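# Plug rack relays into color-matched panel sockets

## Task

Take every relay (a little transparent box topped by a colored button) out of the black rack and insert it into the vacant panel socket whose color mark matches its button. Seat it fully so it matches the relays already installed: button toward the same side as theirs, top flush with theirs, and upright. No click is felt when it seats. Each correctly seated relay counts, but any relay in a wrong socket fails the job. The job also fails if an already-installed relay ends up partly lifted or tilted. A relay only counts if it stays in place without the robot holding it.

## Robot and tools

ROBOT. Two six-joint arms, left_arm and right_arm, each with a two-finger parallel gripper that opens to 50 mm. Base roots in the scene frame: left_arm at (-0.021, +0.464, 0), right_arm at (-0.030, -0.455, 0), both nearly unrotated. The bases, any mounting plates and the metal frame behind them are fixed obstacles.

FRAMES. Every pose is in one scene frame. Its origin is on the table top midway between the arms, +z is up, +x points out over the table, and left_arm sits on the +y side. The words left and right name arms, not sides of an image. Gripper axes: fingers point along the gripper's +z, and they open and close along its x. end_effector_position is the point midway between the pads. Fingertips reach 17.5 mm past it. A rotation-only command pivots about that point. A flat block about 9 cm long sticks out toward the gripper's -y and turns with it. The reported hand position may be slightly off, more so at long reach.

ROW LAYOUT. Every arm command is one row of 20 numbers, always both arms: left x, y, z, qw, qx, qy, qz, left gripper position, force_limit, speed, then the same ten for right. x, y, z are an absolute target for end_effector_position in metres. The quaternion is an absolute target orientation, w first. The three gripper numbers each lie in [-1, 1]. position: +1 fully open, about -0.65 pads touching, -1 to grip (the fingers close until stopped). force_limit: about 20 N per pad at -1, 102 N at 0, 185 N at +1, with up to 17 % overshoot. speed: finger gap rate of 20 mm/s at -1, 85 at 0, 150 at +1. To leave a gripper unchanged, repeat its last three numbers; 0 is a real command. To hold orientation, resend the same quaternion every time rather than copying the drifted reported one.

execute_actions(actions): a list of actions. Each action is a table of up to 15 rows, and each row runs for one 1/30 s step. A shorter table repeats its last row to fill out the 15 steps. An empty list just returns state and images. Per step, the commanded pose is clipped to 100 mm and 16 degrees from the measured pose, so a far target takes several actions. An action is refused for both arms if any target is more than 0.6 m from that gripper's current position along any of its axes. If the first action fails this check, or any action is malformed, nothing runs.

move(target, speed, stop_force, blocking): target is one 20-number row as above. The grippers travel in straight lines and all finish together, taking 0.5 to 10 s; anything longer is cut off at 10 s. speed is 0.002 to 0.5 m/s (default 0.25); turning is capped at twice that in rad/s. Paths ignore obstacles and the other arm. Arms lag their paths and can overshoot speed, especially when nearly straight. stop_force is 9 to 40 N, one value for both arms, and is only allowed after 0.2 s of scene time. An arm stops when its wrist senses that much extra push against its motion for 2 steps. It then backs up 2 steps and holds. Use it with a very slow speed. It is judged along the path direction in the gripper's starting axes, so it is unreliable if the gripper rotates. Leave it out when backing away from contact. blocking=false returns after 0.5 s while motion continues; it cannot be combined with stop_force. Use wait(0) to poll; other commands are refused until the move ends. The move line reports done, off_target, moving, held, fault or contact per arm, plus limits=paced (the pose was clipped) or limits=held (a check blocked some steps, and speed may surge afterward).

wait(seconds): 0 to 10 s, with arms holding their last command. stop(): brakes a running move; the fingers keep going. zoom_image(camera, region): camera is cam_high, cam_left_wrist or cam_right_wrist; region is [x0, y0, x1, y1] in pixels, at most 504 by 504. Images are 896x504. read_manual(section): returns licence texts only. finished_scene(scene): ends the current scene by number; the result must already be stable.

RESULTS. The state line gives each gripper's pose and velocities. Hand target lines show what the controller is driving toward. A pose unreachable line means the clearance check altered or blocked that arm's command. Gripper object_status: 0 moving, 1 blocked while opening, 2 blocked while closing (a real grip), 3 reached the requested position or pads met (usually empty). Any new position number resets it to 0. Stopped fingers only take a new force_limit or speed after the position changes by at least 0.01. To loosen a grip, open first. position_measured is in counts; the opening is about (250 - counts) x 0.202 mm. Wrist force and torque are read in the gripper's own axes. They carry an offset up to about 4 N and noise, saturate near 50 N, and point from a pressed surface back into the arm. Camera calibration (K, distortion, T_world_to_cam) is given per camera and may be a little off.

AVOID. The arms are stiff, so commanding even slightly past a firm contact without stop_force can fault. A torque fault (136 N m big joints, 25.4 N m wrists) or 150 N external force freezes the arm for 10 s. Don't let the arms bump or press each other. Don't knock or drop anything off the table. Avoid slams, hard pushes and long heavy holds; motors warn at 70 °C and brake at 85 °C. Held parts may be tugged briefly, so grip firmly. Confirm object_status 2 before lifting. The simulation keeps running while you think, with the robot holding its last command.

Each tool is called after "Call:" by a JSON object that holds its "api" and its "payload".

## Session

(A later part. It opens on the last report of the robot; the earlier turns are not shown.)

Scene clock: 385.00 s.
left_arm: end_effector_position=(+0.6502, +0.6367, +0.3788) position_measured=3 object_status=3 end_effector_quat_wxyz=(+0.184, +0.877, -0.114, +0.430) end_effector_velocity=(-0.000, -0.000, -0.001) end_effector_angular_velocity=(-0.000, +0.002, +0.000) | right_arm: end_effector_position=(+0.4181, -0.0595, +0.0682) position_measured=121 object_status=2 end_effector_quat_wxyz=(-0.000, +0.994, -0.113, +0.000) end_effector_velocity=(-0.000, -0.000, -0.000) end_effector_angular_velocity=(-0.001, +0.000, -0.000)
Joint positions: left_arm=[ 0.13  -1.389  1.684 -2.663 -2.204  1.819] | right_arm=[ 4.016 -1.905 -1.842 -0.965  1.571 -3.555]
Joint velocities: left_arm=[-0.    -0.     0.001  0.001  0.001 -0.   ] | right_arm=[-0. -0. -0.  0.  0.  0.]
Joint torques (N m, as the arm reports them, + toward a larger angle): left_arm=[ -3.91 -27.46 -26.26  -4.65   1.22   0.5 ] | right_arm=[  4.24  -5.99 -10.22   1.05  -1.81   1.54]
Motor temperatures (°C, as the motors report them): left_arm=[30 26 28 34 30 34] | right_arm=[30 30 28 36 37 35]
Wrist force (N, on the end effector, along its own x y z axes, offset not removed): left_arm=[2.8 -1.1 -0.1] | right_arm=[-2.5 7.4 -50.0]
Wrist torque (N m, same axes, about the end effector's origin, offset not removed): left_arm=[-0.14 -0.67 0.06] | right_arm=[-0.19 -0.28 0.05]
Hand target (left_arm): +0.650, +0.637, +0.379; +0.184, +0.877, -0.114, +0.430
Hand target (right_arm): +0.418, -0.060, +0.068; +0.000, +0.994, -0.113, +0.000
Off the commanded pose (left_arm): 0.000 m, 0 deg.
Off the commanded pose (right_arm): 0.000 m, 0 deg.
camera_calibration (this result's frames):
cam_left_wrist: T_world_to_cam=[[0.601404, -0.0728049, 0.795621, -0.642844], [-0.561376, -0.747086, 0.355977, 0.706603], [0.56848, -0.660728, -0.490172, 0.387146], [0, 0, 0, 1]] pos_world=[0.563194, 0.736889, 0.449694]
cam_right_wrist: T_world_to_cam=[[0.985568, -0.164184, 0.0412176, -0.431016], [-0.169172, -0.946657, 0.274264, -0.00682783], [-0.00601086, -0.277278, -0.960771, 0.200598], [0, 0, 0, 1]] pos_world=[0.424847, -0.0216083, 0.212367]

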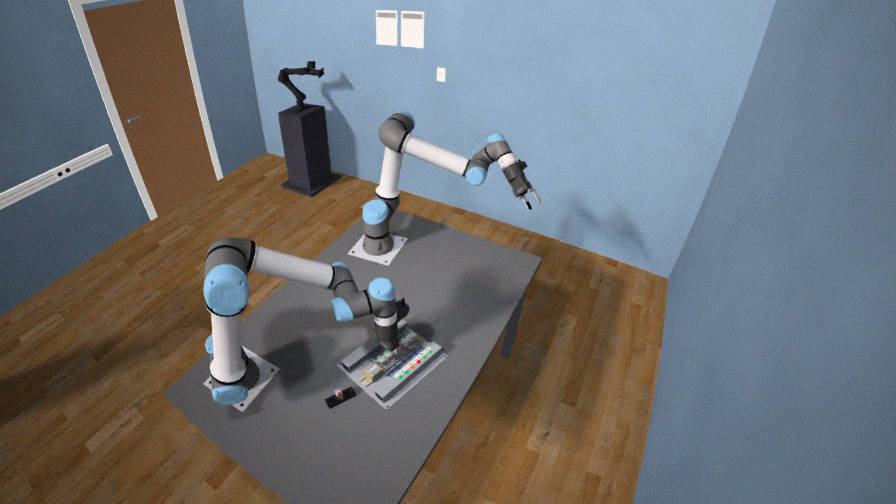

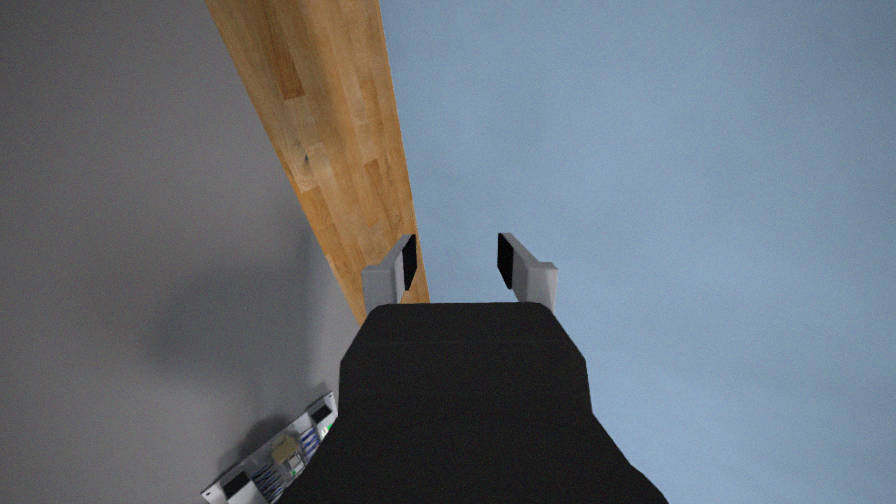

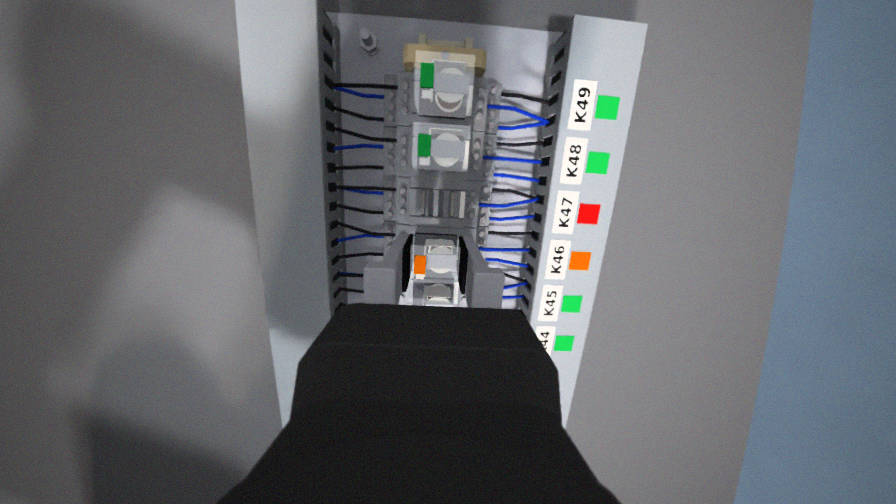

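Call:
{"api": "execute_actions", "payload": {"actions": [[[0.6502,0.6367,0.3788,0.184,0.877,-0.114,0.430,1,0,0,0.4181,-0.0595,0.0687,0,0.99357,-0.1132,0,0.4,0,0]],[[0.6502,0.6367,0.3788,0.184,0.877,-0.114,0.430,1,0,0,0.4181,-0.0595,0.0690,0,0.99357,-0.1132,0,0.4,0,0]]]}}

Call:
{"api": "move", "payload": {"target": [0.6502,0.6367,0.3788,0.184,0.877,-0.114,0.430,1,0,0,0.4181,-0.0595,0.105,0,0.99357,-0.1132,0,0.4,0,0], "speed": 0.06}}

Scene clock: 389.57 s.
left_arm: end_effector_position=(+0.6502, +0.6367, +0.3788) position_measured=3 object_status=3 end_effector_quat_wxyz=(+0.184, +0.877, -0.114, +0.430) end_effector_velocity=(+0.000, -0.000, -0.000) end_effector_angular_velocity=(+0.000, +0.001, -0.000) | right_arm: end_effector_position=(+0.4181, -0.0595, +0.0690) position_measured=92 object_status=3 end_effector_quat_wxyz=(+0.000, +0.994, -0.113, +0.000) end_effector_velocity=(-0.000, -0.000, -0.000) end_effector_angular_velocity=(-0.001, +0.001, +0.000)
Joint positions: left_arm=[ 0.13  -1.389  1.684 -2.663 -2.204  1.819] | right_arm=[ 4.016 -1.904 -1.841 -0.967  1.571 -3.555]
Joint velocities: left_arm=[-0.001 -0.     0.001 -0.     0.001  0.   ] | right_arm=[ 0.     0.     0.    -0.002 -0.     0.   ]
Joint torques (N m, as the arm reports them, + toward a larger angle): left_arm=[ -2.49 -27.51 -26.64  -4.73   1.45   0.7 ] | right_arm=[ 2.76 49.8  33.1   1.71 -0.4   1.23]
Motor temperatures (°C, as the motors report them): left_arm=[30 26 28 34 30 34] | right_arm=[30 30 28 36 37 35]
Wrist force (N, on the end effector, along its own x y z axes, offset not removed): left_arm=[2.8 -1.1 0.2] | right_arm=[1.6 1.1 0.5]
Wrist torque (N m, same axes, about the end effector's origin, offset not removed): left_arm=[-0.04 -0.66 0.15] | right_arm=[0.24 -0.30 -0.04]
Hand target (left_arm): +0.650, +0.637, +0.379; +0.184, +0.877, -0.114, +0.430
Hand target (right_arm): +0.418, -0.059, +0.069; -0.000, +0.994, -0.113, -0.000
Off the commanded pose (left_arm): 0.000 m, 0 deg.
Off the commanded pose (right_arm): 0.000 m, 0 deg.
camera_calibration (this result's frames):
cam_left_wrist: T_world_to_cam=[[0.601405, -0.0728048, 0.795621, -0.642844], [-0.561376, -0.747086, 0.355977, 0.706603], [0.56848, -0.660728, -0.490172, 0.387146], [0, 0, 0, 1]] pos_world=[0.563194, 0.736889, 0.449694]
cam_right_wrist: T_world_to_cam=[[0.985572, -0.164177, 0.0411505, -0.431034], [-0.169145, -0.946607, 0.274452, -0.00710266], [-0.00610536, -0.277453, -0.96072, 0.201366], [0, 0, 0, 1]] pos_world=[0.424843, -0.0216196, 0.213143]

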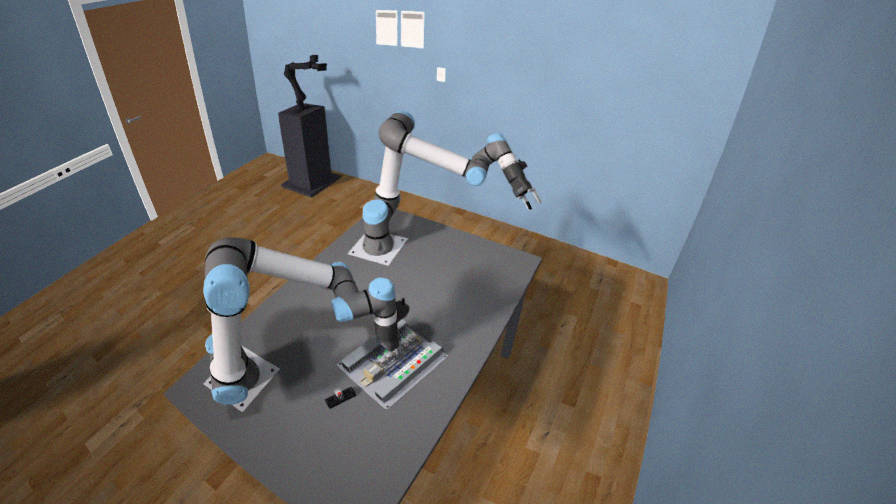

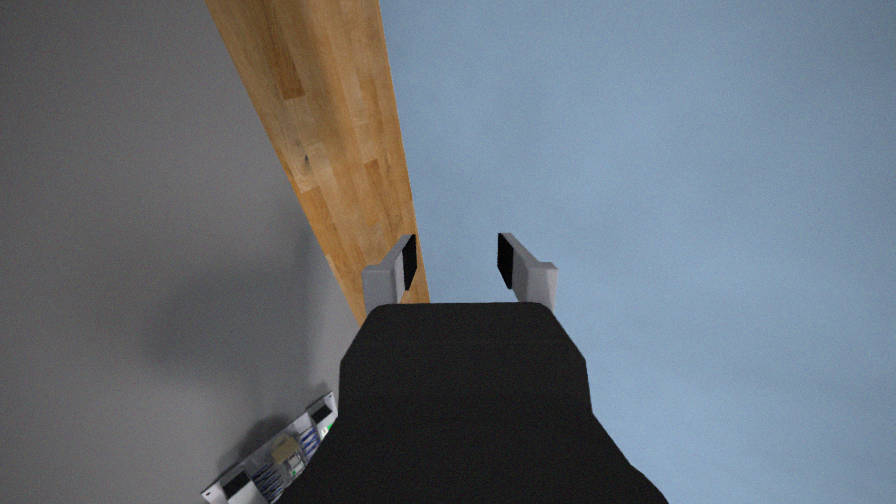

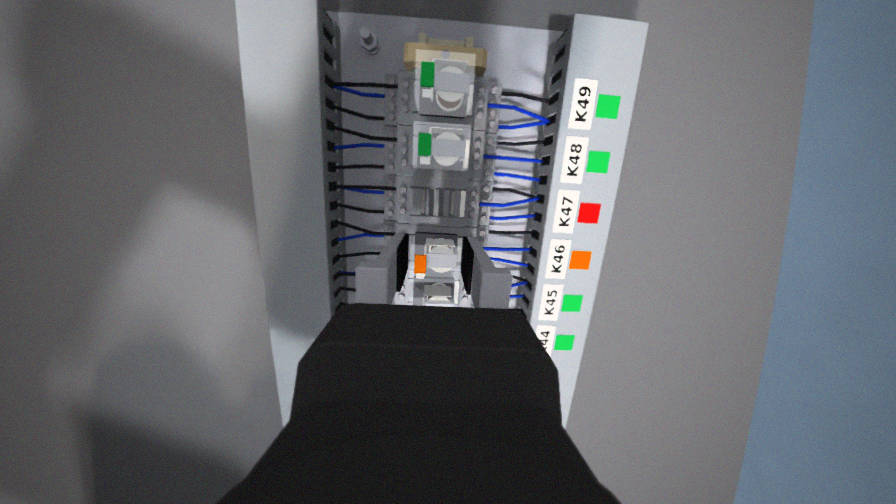

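Scene clock: 390.57 s.
left_arm: end_effector_position=(+0.6502, +0.6367, +0.3788) position_measured=3 object_status=3 end_effector_quat_wxyz=(+0.184, +0.877, -0.114, +0.430) end_effector_velocity=(+0.000, +0.000, +0.001) end_effector_angular_velocity=(+0.001, -0.002, +0.000) | right_arm: end_effector_position=(+0.4182, -0.0594, +0.1047) position_measured=92 object_status=3 end_effector_quat_wxyz=(-0.000, +0.994, -0.113, +0.000) end_effector_velocity=(-0.000, -0.000, +0.002) end_effector_angular_velocity=(-0.001, +0.001, -0.000)
Joint positions: left_arm=[ 0.13  -1.389  1.684 -2.663 -2.204  1.819] | right_arm=[ 4.016 -1.858 -1.797 -1.057  1.571 -3.555]
Joint velocities: left_arm=[ 0.    -0.    -0.001 -0.001 -0.     0.   ] | right_arm=[-0.     0.003  0.003 -0.008  0.     0.   ]
Joint torques (N m, as the arm reports them, + toward a larger angle): left_arm=[ -3.35 -26.7  -27.45  -4.67   1.36   0.72] | right_arm=[-1.32 48.89 33.87  1.69  0.49  0.27]
Motor temperatures (°C, as the motors report them): left_arm=[30 26 28 34 30 34] | right_arm=[30 30 28 36 37 35]
Wrist force (N, on the end effector, along its own x y z axes, offset not removed): left_arm=[3.3 0.4 1.2] | right_arm=[1.0 1.3 0.2]
Wrist torque (N m, same axes, about the end effector's origin, offset not removed): left_arm=[0.19 -0.74 0.15] | right_arm=[0.34 -0.17 0.05]
Hand target (left_arm): +0.650, +0.637, +0.379; +0.184, +0.877, -0.114, +0.430
Hand target (right_arm): +0.418, -0.059, +0.105; -0.000, +0.994, -0.113, +0.000
Off the commanded pose (left_arm): 0.000 m, 0 deg.
Off the commanded pose (right_arm): 0.000 m, 0 deg.
move: done
camera_calibration (this result's frames):
cam_left_wrist: T_world_to_cam=[[0.601404, -0.072805, 0.795621, -0.642844], [-0.561376, -0.747086, 0.355977, 0.706603], [0.56848, -0.660728, -0.490172, 0.387146], [0, 0, 0, 1]] pos_world=[0.563194, 0.736889, 0.449694]
cam_right_wrist: T_world_to_cam=[[0.985571, -0.164178, 0.041167, -0.432544], [-0.169151, -0.946615, 0.274422, -0.0168234], [-0.00608465, -0.277425, -0.960728, 0.235683], [0, 0, 0, 1]] pos_world=[0.424891, -0.0215549, 0.248851]

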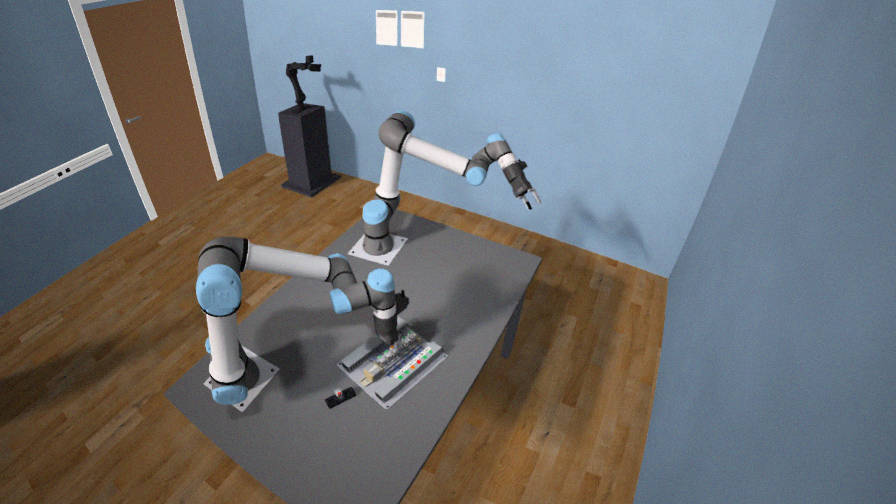

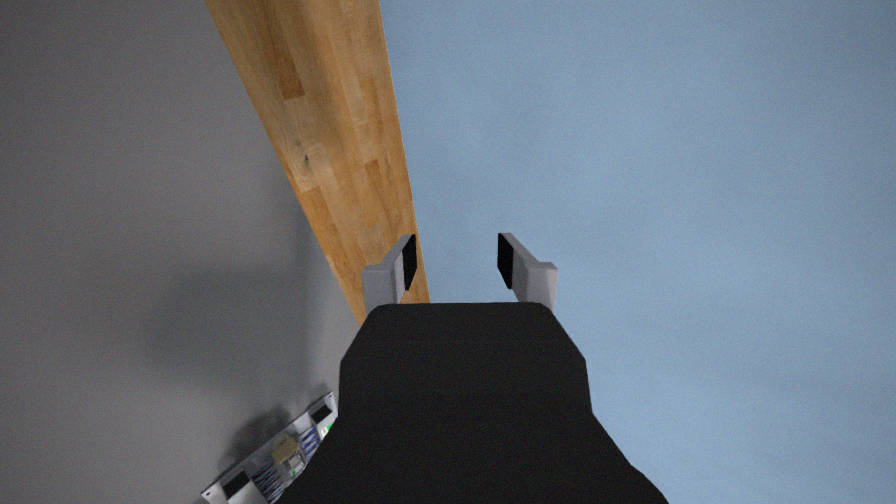

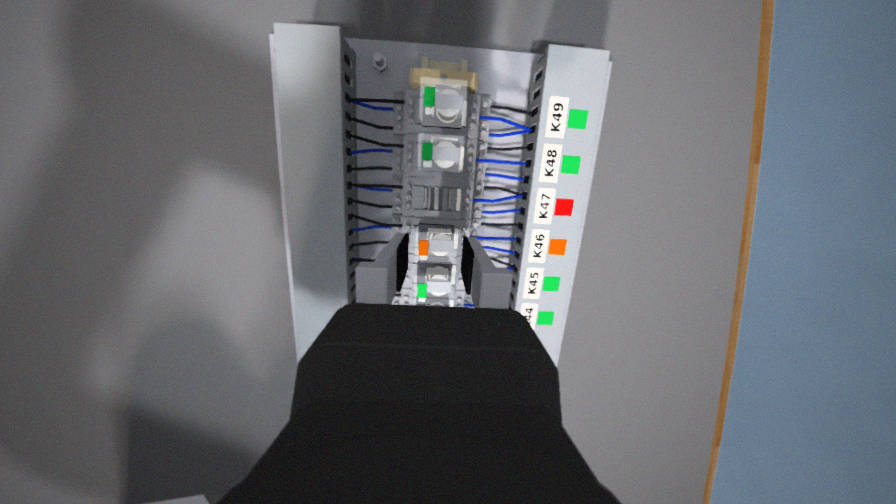

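Now go for red.

Call:
{"api": "move", "payload": {"target": [0.6502,0.6367,0.3788,0.184,0.877,-0.114,0.430,1,0,0,0.385,-0.19,0.140,0,0.5736,-0.8192,0,0.7,0,0], "speed": 0.4}}

Call:
{"api": "move", "payload": {"target": [0.6502,0.6367,0.3788,0.184,0.877,-0.114,0.430,1,0,0,0.3466,-0.3112,0.105,0,-0.2250,-0.9744,0,0.7,0,0], "speed": 0.4}}

Call:
{"api": "move", "payload": {"target": [0.6502,0.6367,0.3788,0.184,0.877,-0.114,0.430,1,0,0,0.3466,-0.3112,0.080,0,-0.2250,-0.9744,0,0.7,0,0], "speed": 0.1}}

Call:
{"api": "zoom_image", "payload": {"camera": "cam_right_wrist", "region": [380,180,500,310]}}

Scene clock: 395.80 s.
left_arm: end_effector_position=(+0.6502, +0.6367, +0.3788) position_measured=3 object_status=3 end_effector_quat_wxyz=(+0.184, +0.877, -0.114, +0.430) end_effector_velocity=(+0.000, -0.000, +0.000) end_effector_angular_velocity=(+0.000, -0.001, -0.001) | right_arm: end_effector_position=(+0.3849, -0.1898, +0.1401) position_measured=48 object_status=3 end_effector_quat_wxyz=(-0.000, -0.574, +0.819, +0.000) end_effector_velocity=(-0.000, -0.001, +0.000) end_effector_angular_velocity=(-0.001, -0.001, -0.013)
Joint positions: left_arm=[ 0.13  -1.389  1.684 -2.663 -2.204  1.819] | right_arm=[ 3.978 -1.589 -2.015 -1.109  1.571 -1.901]
Joint velocities: left_arm=[-0.001 -0.    -0.    -0.     0.    -0.   ] | right_arm=[-0.     0.002 -0.001 -0.002 -0.001  0.013]
Joint torques (N m, as the arm reports them, + toward a larger angle): left_arm=[ -4.01 -26.34 -27.11  -4.73   1.48   0.88] | right_arm=[-8.76 37.05 10.79  1.54 -1.78  2.54]
Motor temperatures (°C, as the motors report them): left_arm=[30 26 28 34 30 34] | right_arm=[30 30 28 36 37 35]
Wrist force (N, on the end effector, along its own x y z axes, offset not removed): left_arm=[3.7 -0.8 0.0] | right_arm=[2.2 1.3 -0.7]
Wrist torque (N m, same axes, about the end effector's origin, offset not removed): left_arm=[-0.01 -0.85 0.02] | right_arm=[0.28 -0.40 -0.04]
Hand target (left_arm): +0.650, +0.637, +0.379; +0.184, +0.877, -0.114, +0.430
Hand target (right_arm): +0.385, -0.190, +0.140; +0.000, -0.574, +0.819, +0.000
Off the commanded pose (left_arm): 0.000 m, 0 deg.
Off the commanded pose (right_arm): 0.000 m, 0 deg.
move: done
camera_calibration (this result's frames):
cam_left_wrist: T_world_to_cam=[[0.601404, -0.0728049, 0.795621, -0.642844], [-0.561376, -0.747086, 0.355977, 0.706603], [0.56848, -0.660728, -0.490172, 0.387146], [0, 0, 0, 1]] pos_world=[0.563194, 0.736889, 0.449694]
cam_right_wrist: T_world_to_cam=[[-0.281784, -0.958601, 0.0410076, -0.0856039], [-0.919281, 0.281973, 0.274615, 0.366363], [-0.274809, 0.0396846, -0.960679, 0.39697], [0, 0, 0, 1]] pos_world=[0.421759, -0.201118, 0.284262]

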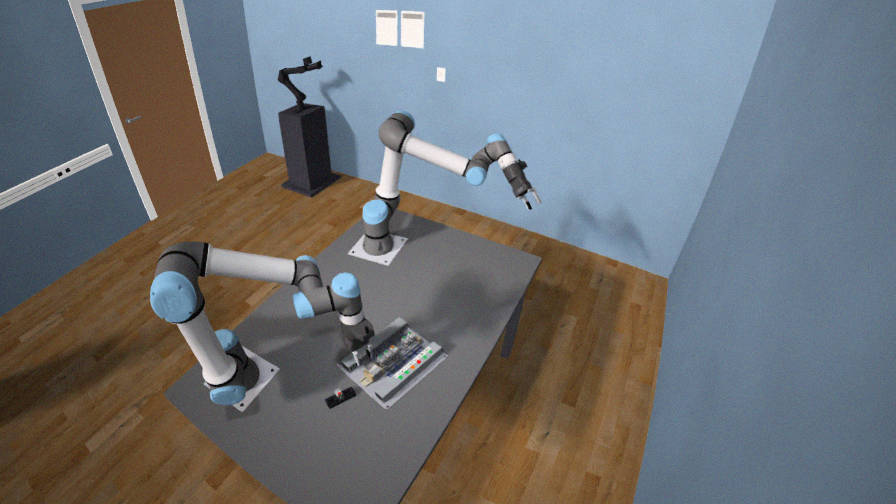

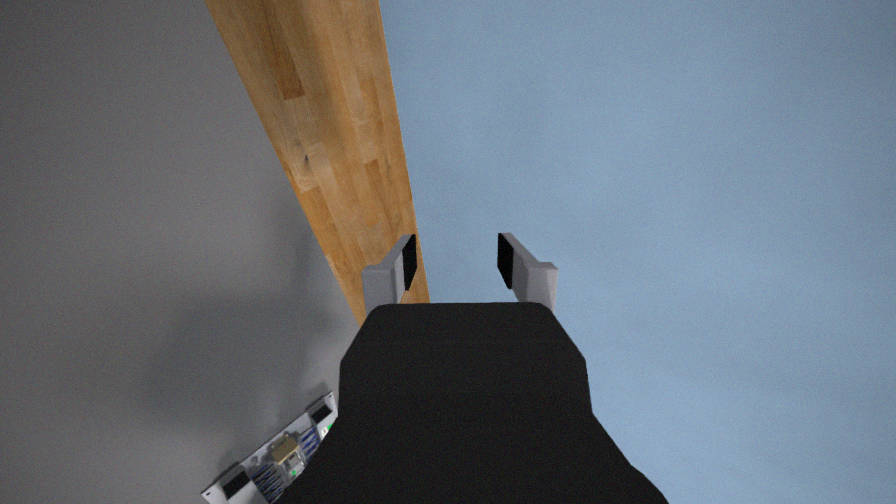

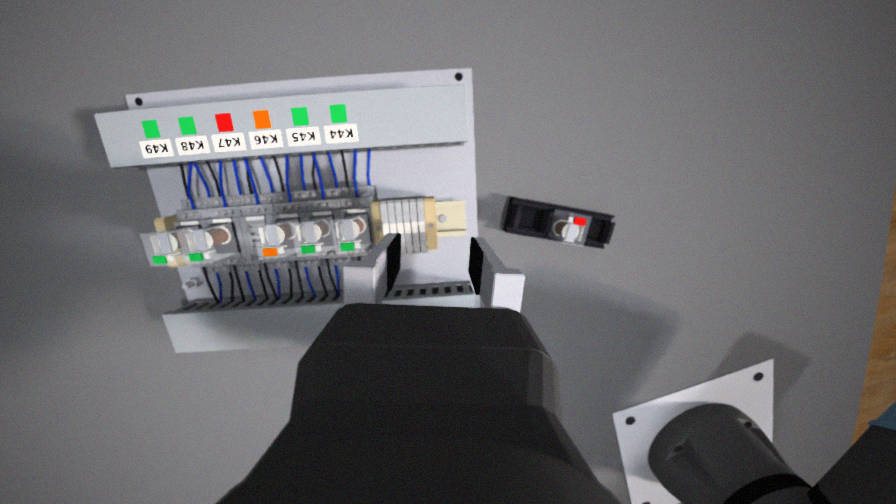

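Scene clock: 398.50 s.
left_arm: end_effector_position=(+0.6502, +0.6367, +0.3788) position_measured=3 object_status=3 end_effector_quat_wxyz=(+0.184, +0.877, -0.114, +0.430) end_effector_velocity=(+0.000, -0.001, +0.001) end_effector_angular_velocity=(+0.000, -0.001, -0.001) | right_arm: end_effector_position=(+0.3464, -0.3110, +0.1052) position_measured=48 object_status=3 end_effector_quat_wxyz=(-0.000, +0.224, +0.975, +0.000) end_effector_velocity=(-0.000, -0.001, -0.000) end_effector_angular_velocity=(+0.000, -0.001, -0.012)
Joint positions: left_arm=[ 0.13  -1.389  1.684 -2.663 -2.204  1.819] | right_arm=[ 3.812 -1.495 -2.207 -1.01   1.571 -0.392]
Joint velocities: left_arm=[-0.001  0.    -0.001  0.    -0.    -0.   ] | right_arm=[-0.001  0.001 -0.001  0.002 -0.001  0.011]
Joint torques (N m, as the arm reports them, + toward a larger angle): left_arm=[ -2.65 -25.47 -27.56  -4.73   1.06   0.58] | right_arm=[-10.49  29.82   8.81   4.62  -1.66   2.6 ]
Motor temperatures (°C, as the motors report them): left_arm=[30 26 28 34 30 34] | right_arm=[30 30 28 36 37 35]
Wrist force (N, on the end effector, along its own x y z axes, offset not removed): left_arm=[2.4 -0.8 0.3] | right_arm=[1.1 1.1 0.1]
Wrist torque (N m, same axes, about the end effector's origin, offset not removed): left_arm=[-0.05 -0.57 0.08] | right_arm=[0.27 -0.21 0.04]
Hand target (left_arm): +0.650, +0.637, +0.379; +0.184, +0.877, -0.114, +0.430
Hand target (right_arm): +0.346, -0.311, +0.105; -0.000, +0.225, +0.974, +0.000
Off the commanded pose (left_arm): 0.000 m, 0 deg.
Off the commanded pose (right_arm): 0.000 m, 0 deg.
move: done
camera_calibration (this result's frames):
cam_left_wrist: T_world_to_cam=[[0.601404, -0.0728052, 0.795621, -0.642844], [-0.561376, -0.747086, 0.355976, 0.706603], [0.56848, -0.660728, -0.490172, 0.387146], [0, 0, 0, 1]] pos_world=[0.563194, 0.736889, 0.449694]
cam_right_wrist: T_world_to_cam=[[-0.923855, 0.380486, 0.0415038, 0.427692], [0.376687, 0.884661, 0.274738, 0.113192], [0.0678174, 0.269452, -0.960623, 0.310428], [0, 0, 0, 1]] pos_world=[0.331435, -0.346513, 0.249356]

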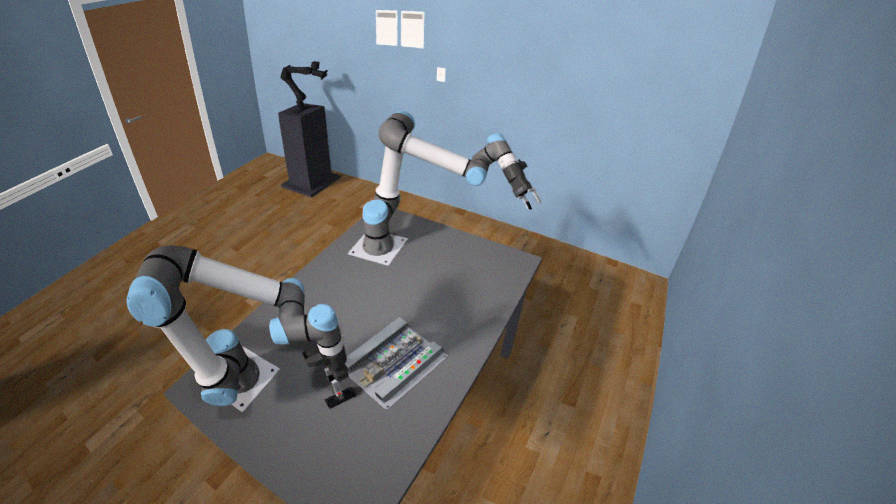

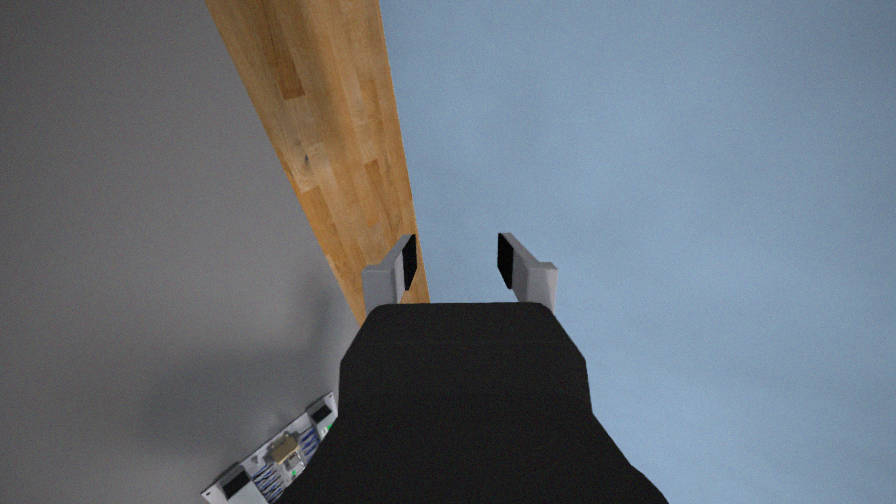

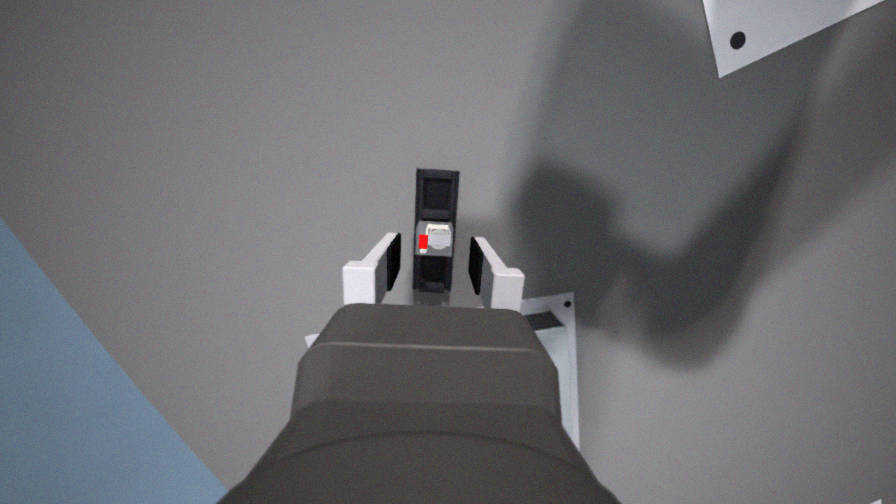

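Scene clock: 399.37 s.
left_arm: end_effector_position=(+0.6502, +0.6367, +0.3788) position_measured=3 object_status=3 end_effector_quat_wxyz=(+0.184, +0.877, -0.114, +0.430) end_effector_velocity=(-0.000, -0.000, -0.001) end_effector_angular_velocity=(+0.000, +0.001, -0.001) | right_arm: end_effector_position=(+0.3465, -0.3113, +0.0803) position_measured=48 object_status=3 end_effector_quat_wxyz=(-0.000, +0.225, +0.974, -0.000) end_effector_velocity=(+0.000, +0.000, -0.002) end_effector_angular_velocity=(+0.001, -0.001, -0.000)
Joint positions: left_arm=[ 0.13  -1.389  1.684 -2.663 -2.204  1.819] | right_arm=[ 3.812 -1.537 -2.245 -0.93   1.571 -0.391]
Joint velocities: left_arm=[-0.    -0.     0.001  0.001  0.     0.001] | right_arm=[-0.    -0.004 -0.003  0.009 -0.     0.   ]
Joint torques (N m, as the arm reports them, + toward a larger angle): left_arm=[ -2.93 -26.65 -27.95  -4.57   1.18   0.72] | right_arm=[-10.83   7.57   8.31   4.97  -1.41   2.78]
Motor temperatures (°C, as the motors report them): left_arm=[30 26 28 34 30 34] | right_arm=[30 30 28 36 37 35]
Wrist force (N, on the end effector, along its own x y z axes, offset not removed): left_arm=[3.4 -0.9 0.5] | right_arm=[1.7 0.0 2.2]
Wrist torque (N m, same axes, about the end effector's origin, offset not removed): left_arm=[-0.09 -0.75 -0.09] | right_arm=[0.09 -0.28 0.04]
Hand target (left_arm): +0.650, +0.637, +0.379; +0.184, +0.877, -0.114, +0.430
Hand target (right_arm): +0.347, -0.311, +0.080; -0.000, +0.225, +0.974, -0.000
Off the commanded pose (left_arm): 0.000 m, 0 deg.
Off the commanded pose (right_arm): 0.000 m, 0 deg.
move: done
camera_calibration (this result's frames):
cam_left_wrist: T_world_to_cam=[[0.601404, -0.0728053, 0.795621, -0.642844], [-0.561376, -0.747086, 0.355976, 0.706603], [0.56848, -0.660728, -0.490172, 0.387146], [0, 0, 0, 1]] pos_world=[0.563194, 0.736889, 0.449694]
cam_right_wrist: T_world_to_cam=[[-0.92335, 0.38175, 0.0411414, 0.429137], [0.377822, 0.884277, 0.274416, 0.119718], [0.0683777, 0.268926, -0.960731, 0.286158], [0, 0, 0, 1]] pos_world=[0.331444, -0.346642, 0.224413]

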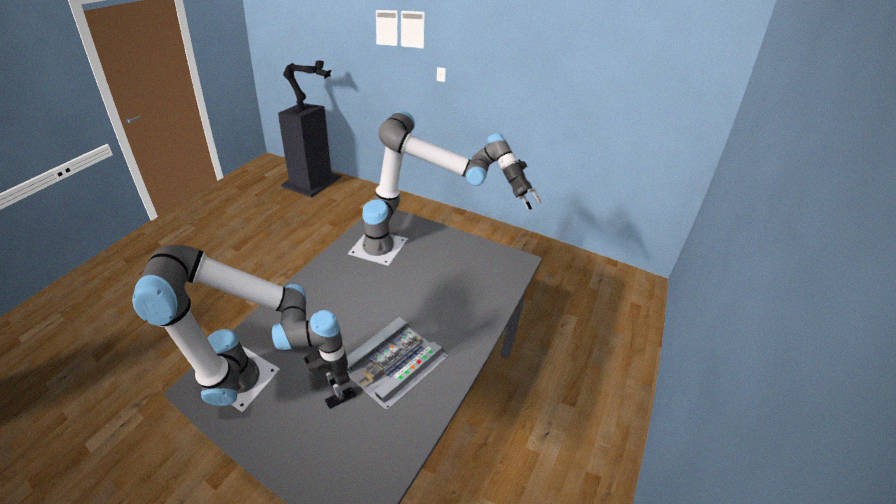

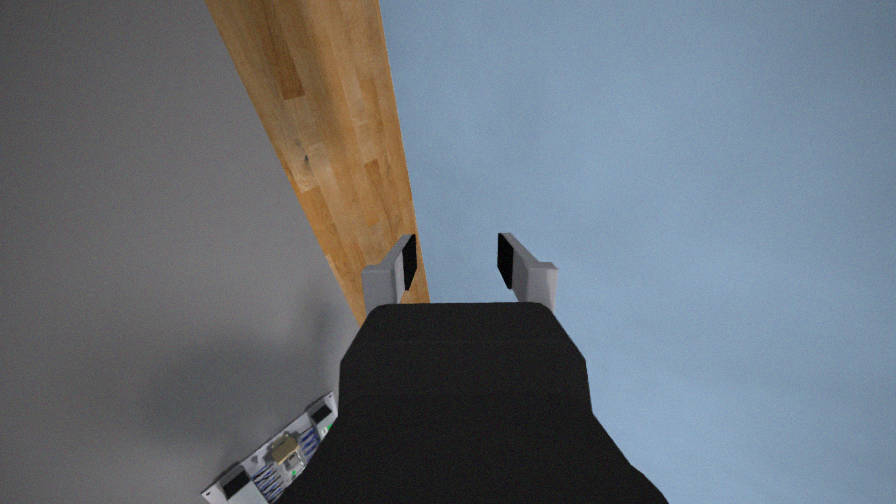

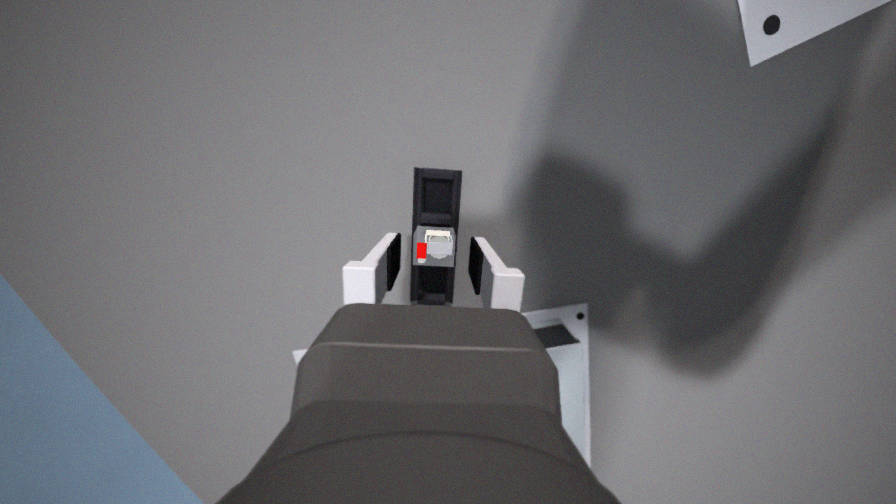

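Region (380, 180, 500, 310) of cam_right_wrist's 896x504 image, scaled by 3.877, with more detail than that image has; it fills the left 465 columns of this view, and the rest is white.

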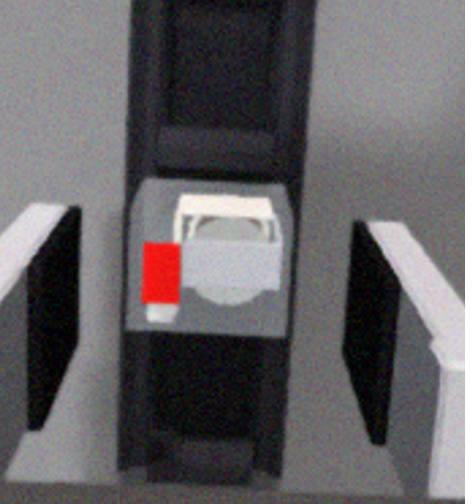

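Call:
{"api": "move", "payload": {"target": [0.6502,0.6367,0.3788,0.184,0.877,-0.114,0.430,1,0,0,0.3475,-0.3102,0.048,0,-0.2250,-0.9744,0,0.7,0,0], "speed": 0.05}}

Call:
{"api": "execute_actions", "payload": {"actions": [[[0.6502,0.6367,0.3788,0.184,0.877,-0.114,0.430,1,0,0,0.3475,-0.3102,0.048,0,-0.2250,-0.9744,0,-1,0,-0.5]],[[0.6502,0.6367,0.3788,0.184,0.877,-0.114,0.430,1,0,0,0.3475,-0.3102,0.048,0,-0.2250,-0.9744,0,-1,0,-0.5]]]}}

Call:
{"api": "zoom_image", "payload": {"camera": "cam_right_wrist", "region": [380,180,500,310]}}

Scene clock: 406.47 s.
left_arm: end_effector_position=(+0.6502, +0.6367, +0.3788) position_measured=3 object_status=3 end_effector_quat_wxyz=(+0.184, +0.877, -0.114, +0.430) end_effector_velocity=(-0.000, +0.000, -0.000) end_effector_angular_velocity=(+0.000, -0.000, +0.000) | right_arm: end_effector_position=(+0.3474, -0.3103, +0.0483) position_measured=48 object_status=3 end_effector_quat_wxyz=(-0.000, +0.225, +0.974, -0.000) end_effector_velocity=(+0.000, +0.000, -0.002) end_effector_angular_velocity=(+0.000, -0.000, +0.000)
Joint positions: left_arm=[ 0.13  -1.389  1.684 -2.663 -2.204  1.819] | right_arm=[ 3.812 -1.603 -2.286 -0.824  1.571 -0.39 ]
Joint velocities: left_arm=[ 0. -0.  0. -0.  0.  0.] | right_arm=[ 0.    -0.006 -0.002  0.008 -0.     0.   ]
Joint torques (N m, as the arm reports them, + toward a larger angle): left_arm=[ -3.66 -25.32 -27.21  -4.53   1.14   0.74] | right_arm=[13.07  9.1   8.01  4.78 -1.56  2.  ]
Motor temperatures (°C, as the motors report them): left_arm=[30 26 28 34 30 34] | right_arm=[30 30 28 36 37 35]
Wrist force (N, on the end effector, along its own x y z axes, offset not removed): left_arm=[2.3 0.0 1.0] | right_arm=[0.2 0.2 -1.2]
Wrist torque (N m, same axes, about the end effector's origin, offset not removed): left_arm=[0.08 -0.58 0.08] | right_arm=[0.11 -0.03 0.04]
Hand target (left_arm): +0.650, +0.637, +0.379; +0.184, +0.877, -0.114, +0.430
Hand target (right_arm): +0.347, -0.310, +0.048; -0.000, +0.225, +0.974, -0.000
Off the commanded pose (left_arm): 0.000 m, 0 deg.
Off the commanded pose (right_arm): 0.000 m, 0 deg.
move: done
camera_calibration (this result's frames):
cam_left_wrist: T_world_to_cam=[[0.601404, -0.072805, 0.795621, -0.642844], [-0.561376, -0.747086, 0.355977, 0.706603], [0.56848, -0.660728, -0.490172, 0.387146], [0, 0, 0, 1]] pos_world=[0.563194, 0.736889, 0.449694]
cam_right_wrist: T_world_to_cam=[[-0.92333, 0.381797, 0.0411402, 0.430902], [0.377869, 0.88426, 0.274408, 0.127278], [0.0683896, 0.268915, -0.960733, 0.255105], [0, 0, 0, 1]] pos_world=[0.332324, -0.345665, 0.192434]

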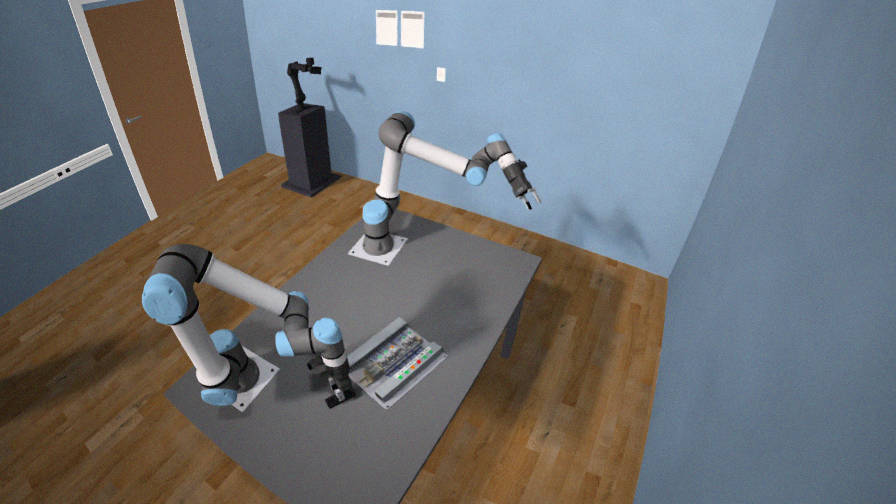

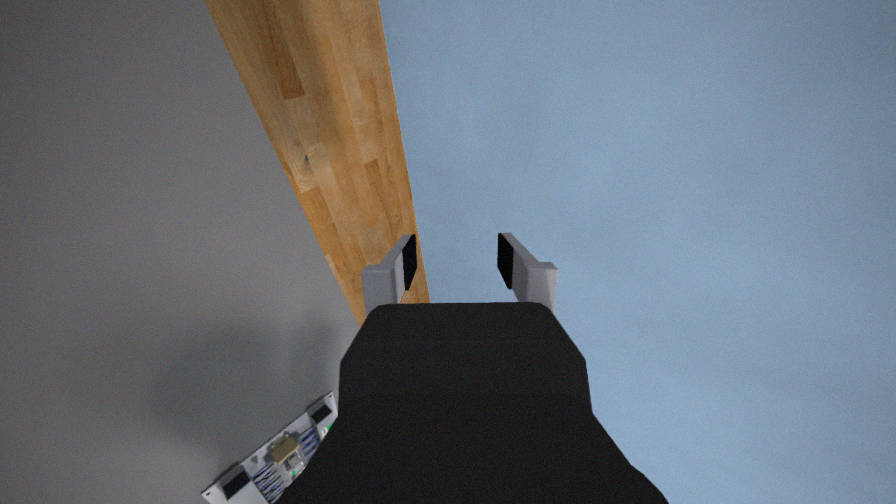

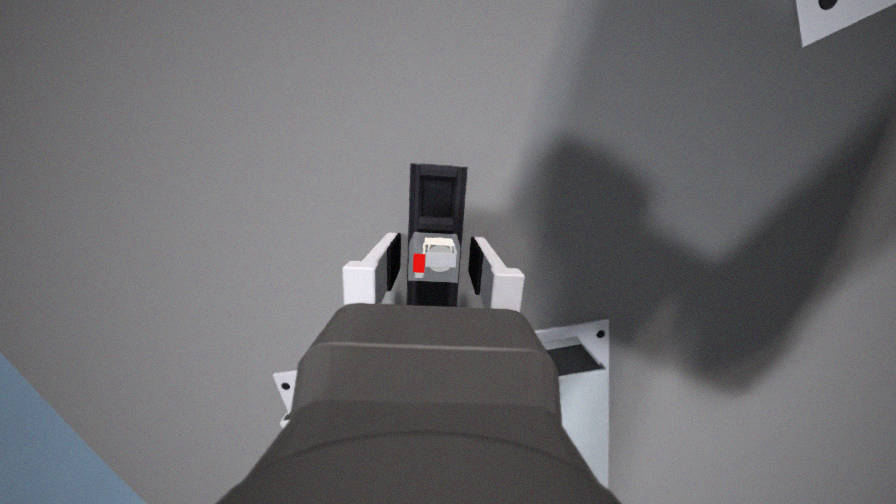

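Scene clock: 407.47 s.
left_arm: end_effector_position=(+0.6502, +0.6367, +0.3788) position_measured=3 object_status=3 end_effector_quat_wxyz=(+0.184, +0.877, -0.114, +0.430) end_effector_velocity=(-0.000, +0.000, -0.001) end_effector_angular_velocity=(-0.000, +0.001, +0.001) | right_arm: end_effector_position=(+0.3475, -0.3102, +0.0480) position_measured=121 object_status=2 end_effector_quat_wxyz=(+0.000, +0.225, +0.974, -0.000) end_effector_velocity=(-0.000, -0.000, -0.000) end_effector_angular_velocity=(-0.001, +0.001, +0.000)
Joint positions: left_arm=[ 0.13  -1.389  1.684 -2.663 -2.204  1.819] | right_arm=[ 3.812 -1.604 -2.286 -0.823  1.571 -0.39 ]
Joint velocities: left_arm=[ 0.001 -0.     0.001  0.     0.    -0.   ] | right_arm=[ 0.    -0.    -0.    -0.001  0.     0.   ]
Joint torques (N m, as the arm reports them, + toward a larger angle): left_arm=[ -4.46 -26.74 -28.57  -4.68   1.29   0.45] | right_arm=[13.19  8.65  7.42  4.72 -1.55 -1.22]
Motor temperatures (°C, as the motors report them): left_arm=[30 26 28 34 30 34] | right_arm=[30 30 28 36 37 35]
Wrist force (N, on the end effector, along its own x y z axes, offset not removed): left_arm=[2.1 -0.2 1.5] | right_arm=[1.9 0.1 0.4]
Wrist torque (N m, same axes, about the end effector's origin, offset not removed): left_arm=[0.16 -0.48 0.02] | right_arm=[0.03 -0.39 -0.02]
Hand target (left_arm): +0.650, +0.637, +0.379; +0.184, +0.877, -0.114, +0.430
Hand target (right_arm): +0.347, -0.310, +0.048; +0.000, +0.225, +0.974, -0.000
Off the commanded pose (left_arm): 0.000 m, 0 deg.
Off the commanded pose (right_arm): 0.000 m, 0 deg.
camera_calibration (this result's frames):
cam_left_wrist: T_world_to_cam=[[0.601404, -0.0728051, 0.795621, -0.642844], [-0.561376, -0.747086, 0.355976, 0.706603], [0.56848, -0.660728, -0.490172, 0.387146], [0, 0, 0, 1]] pos_world=[0.563194, 0.736889, 0.449694]
cam_right_wrist: T_world_to_cam=[[-0.923333, 0.381792, 0.0411251, 0.430962], [0.377857, 0.884257, 0.274432, 0.127258], [0.0684106, 0.268931, -0.960727, 0.254805], [0, 0, 0, 1]] pos_world=[0.332405, -0.345592, 0.192151]

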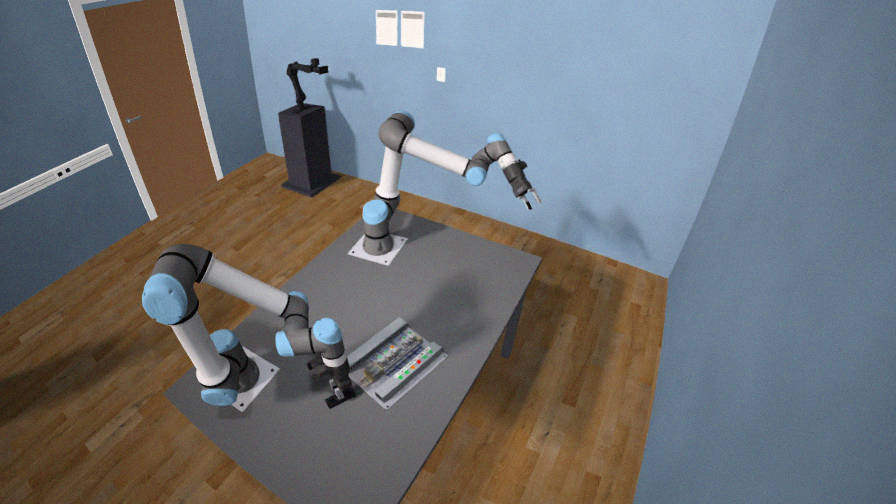

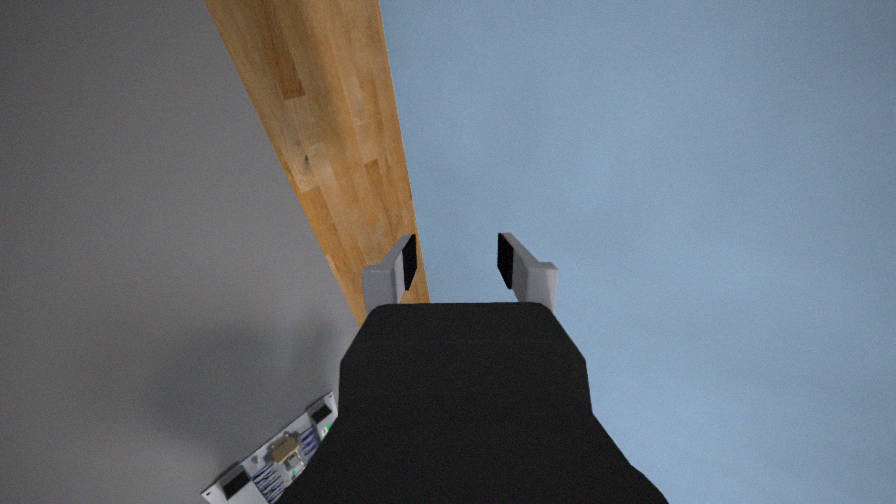

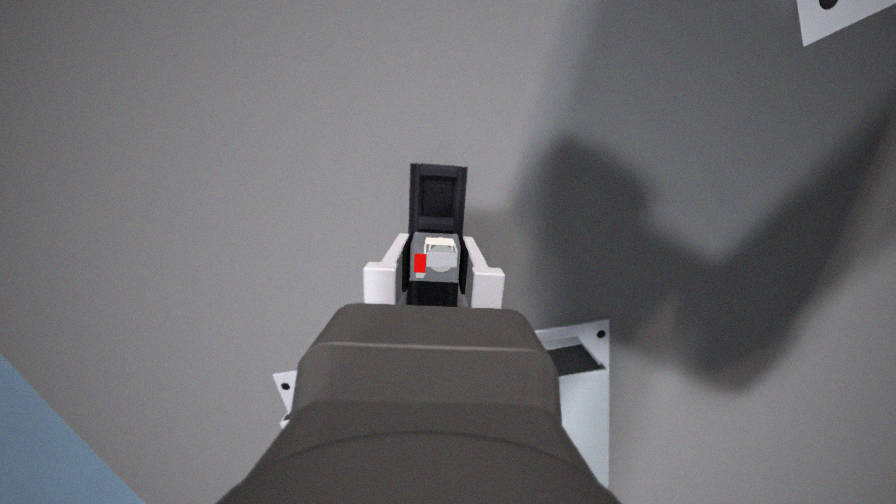

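Region (380, 180, 500, 310) of cam_right_wrist's 896x504 image, scaled by 3.877, with more detail than that image has; it fills the left 465 columns of this view, and the rest is white.

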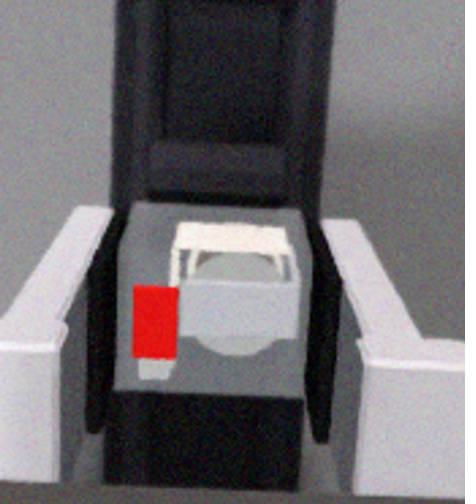

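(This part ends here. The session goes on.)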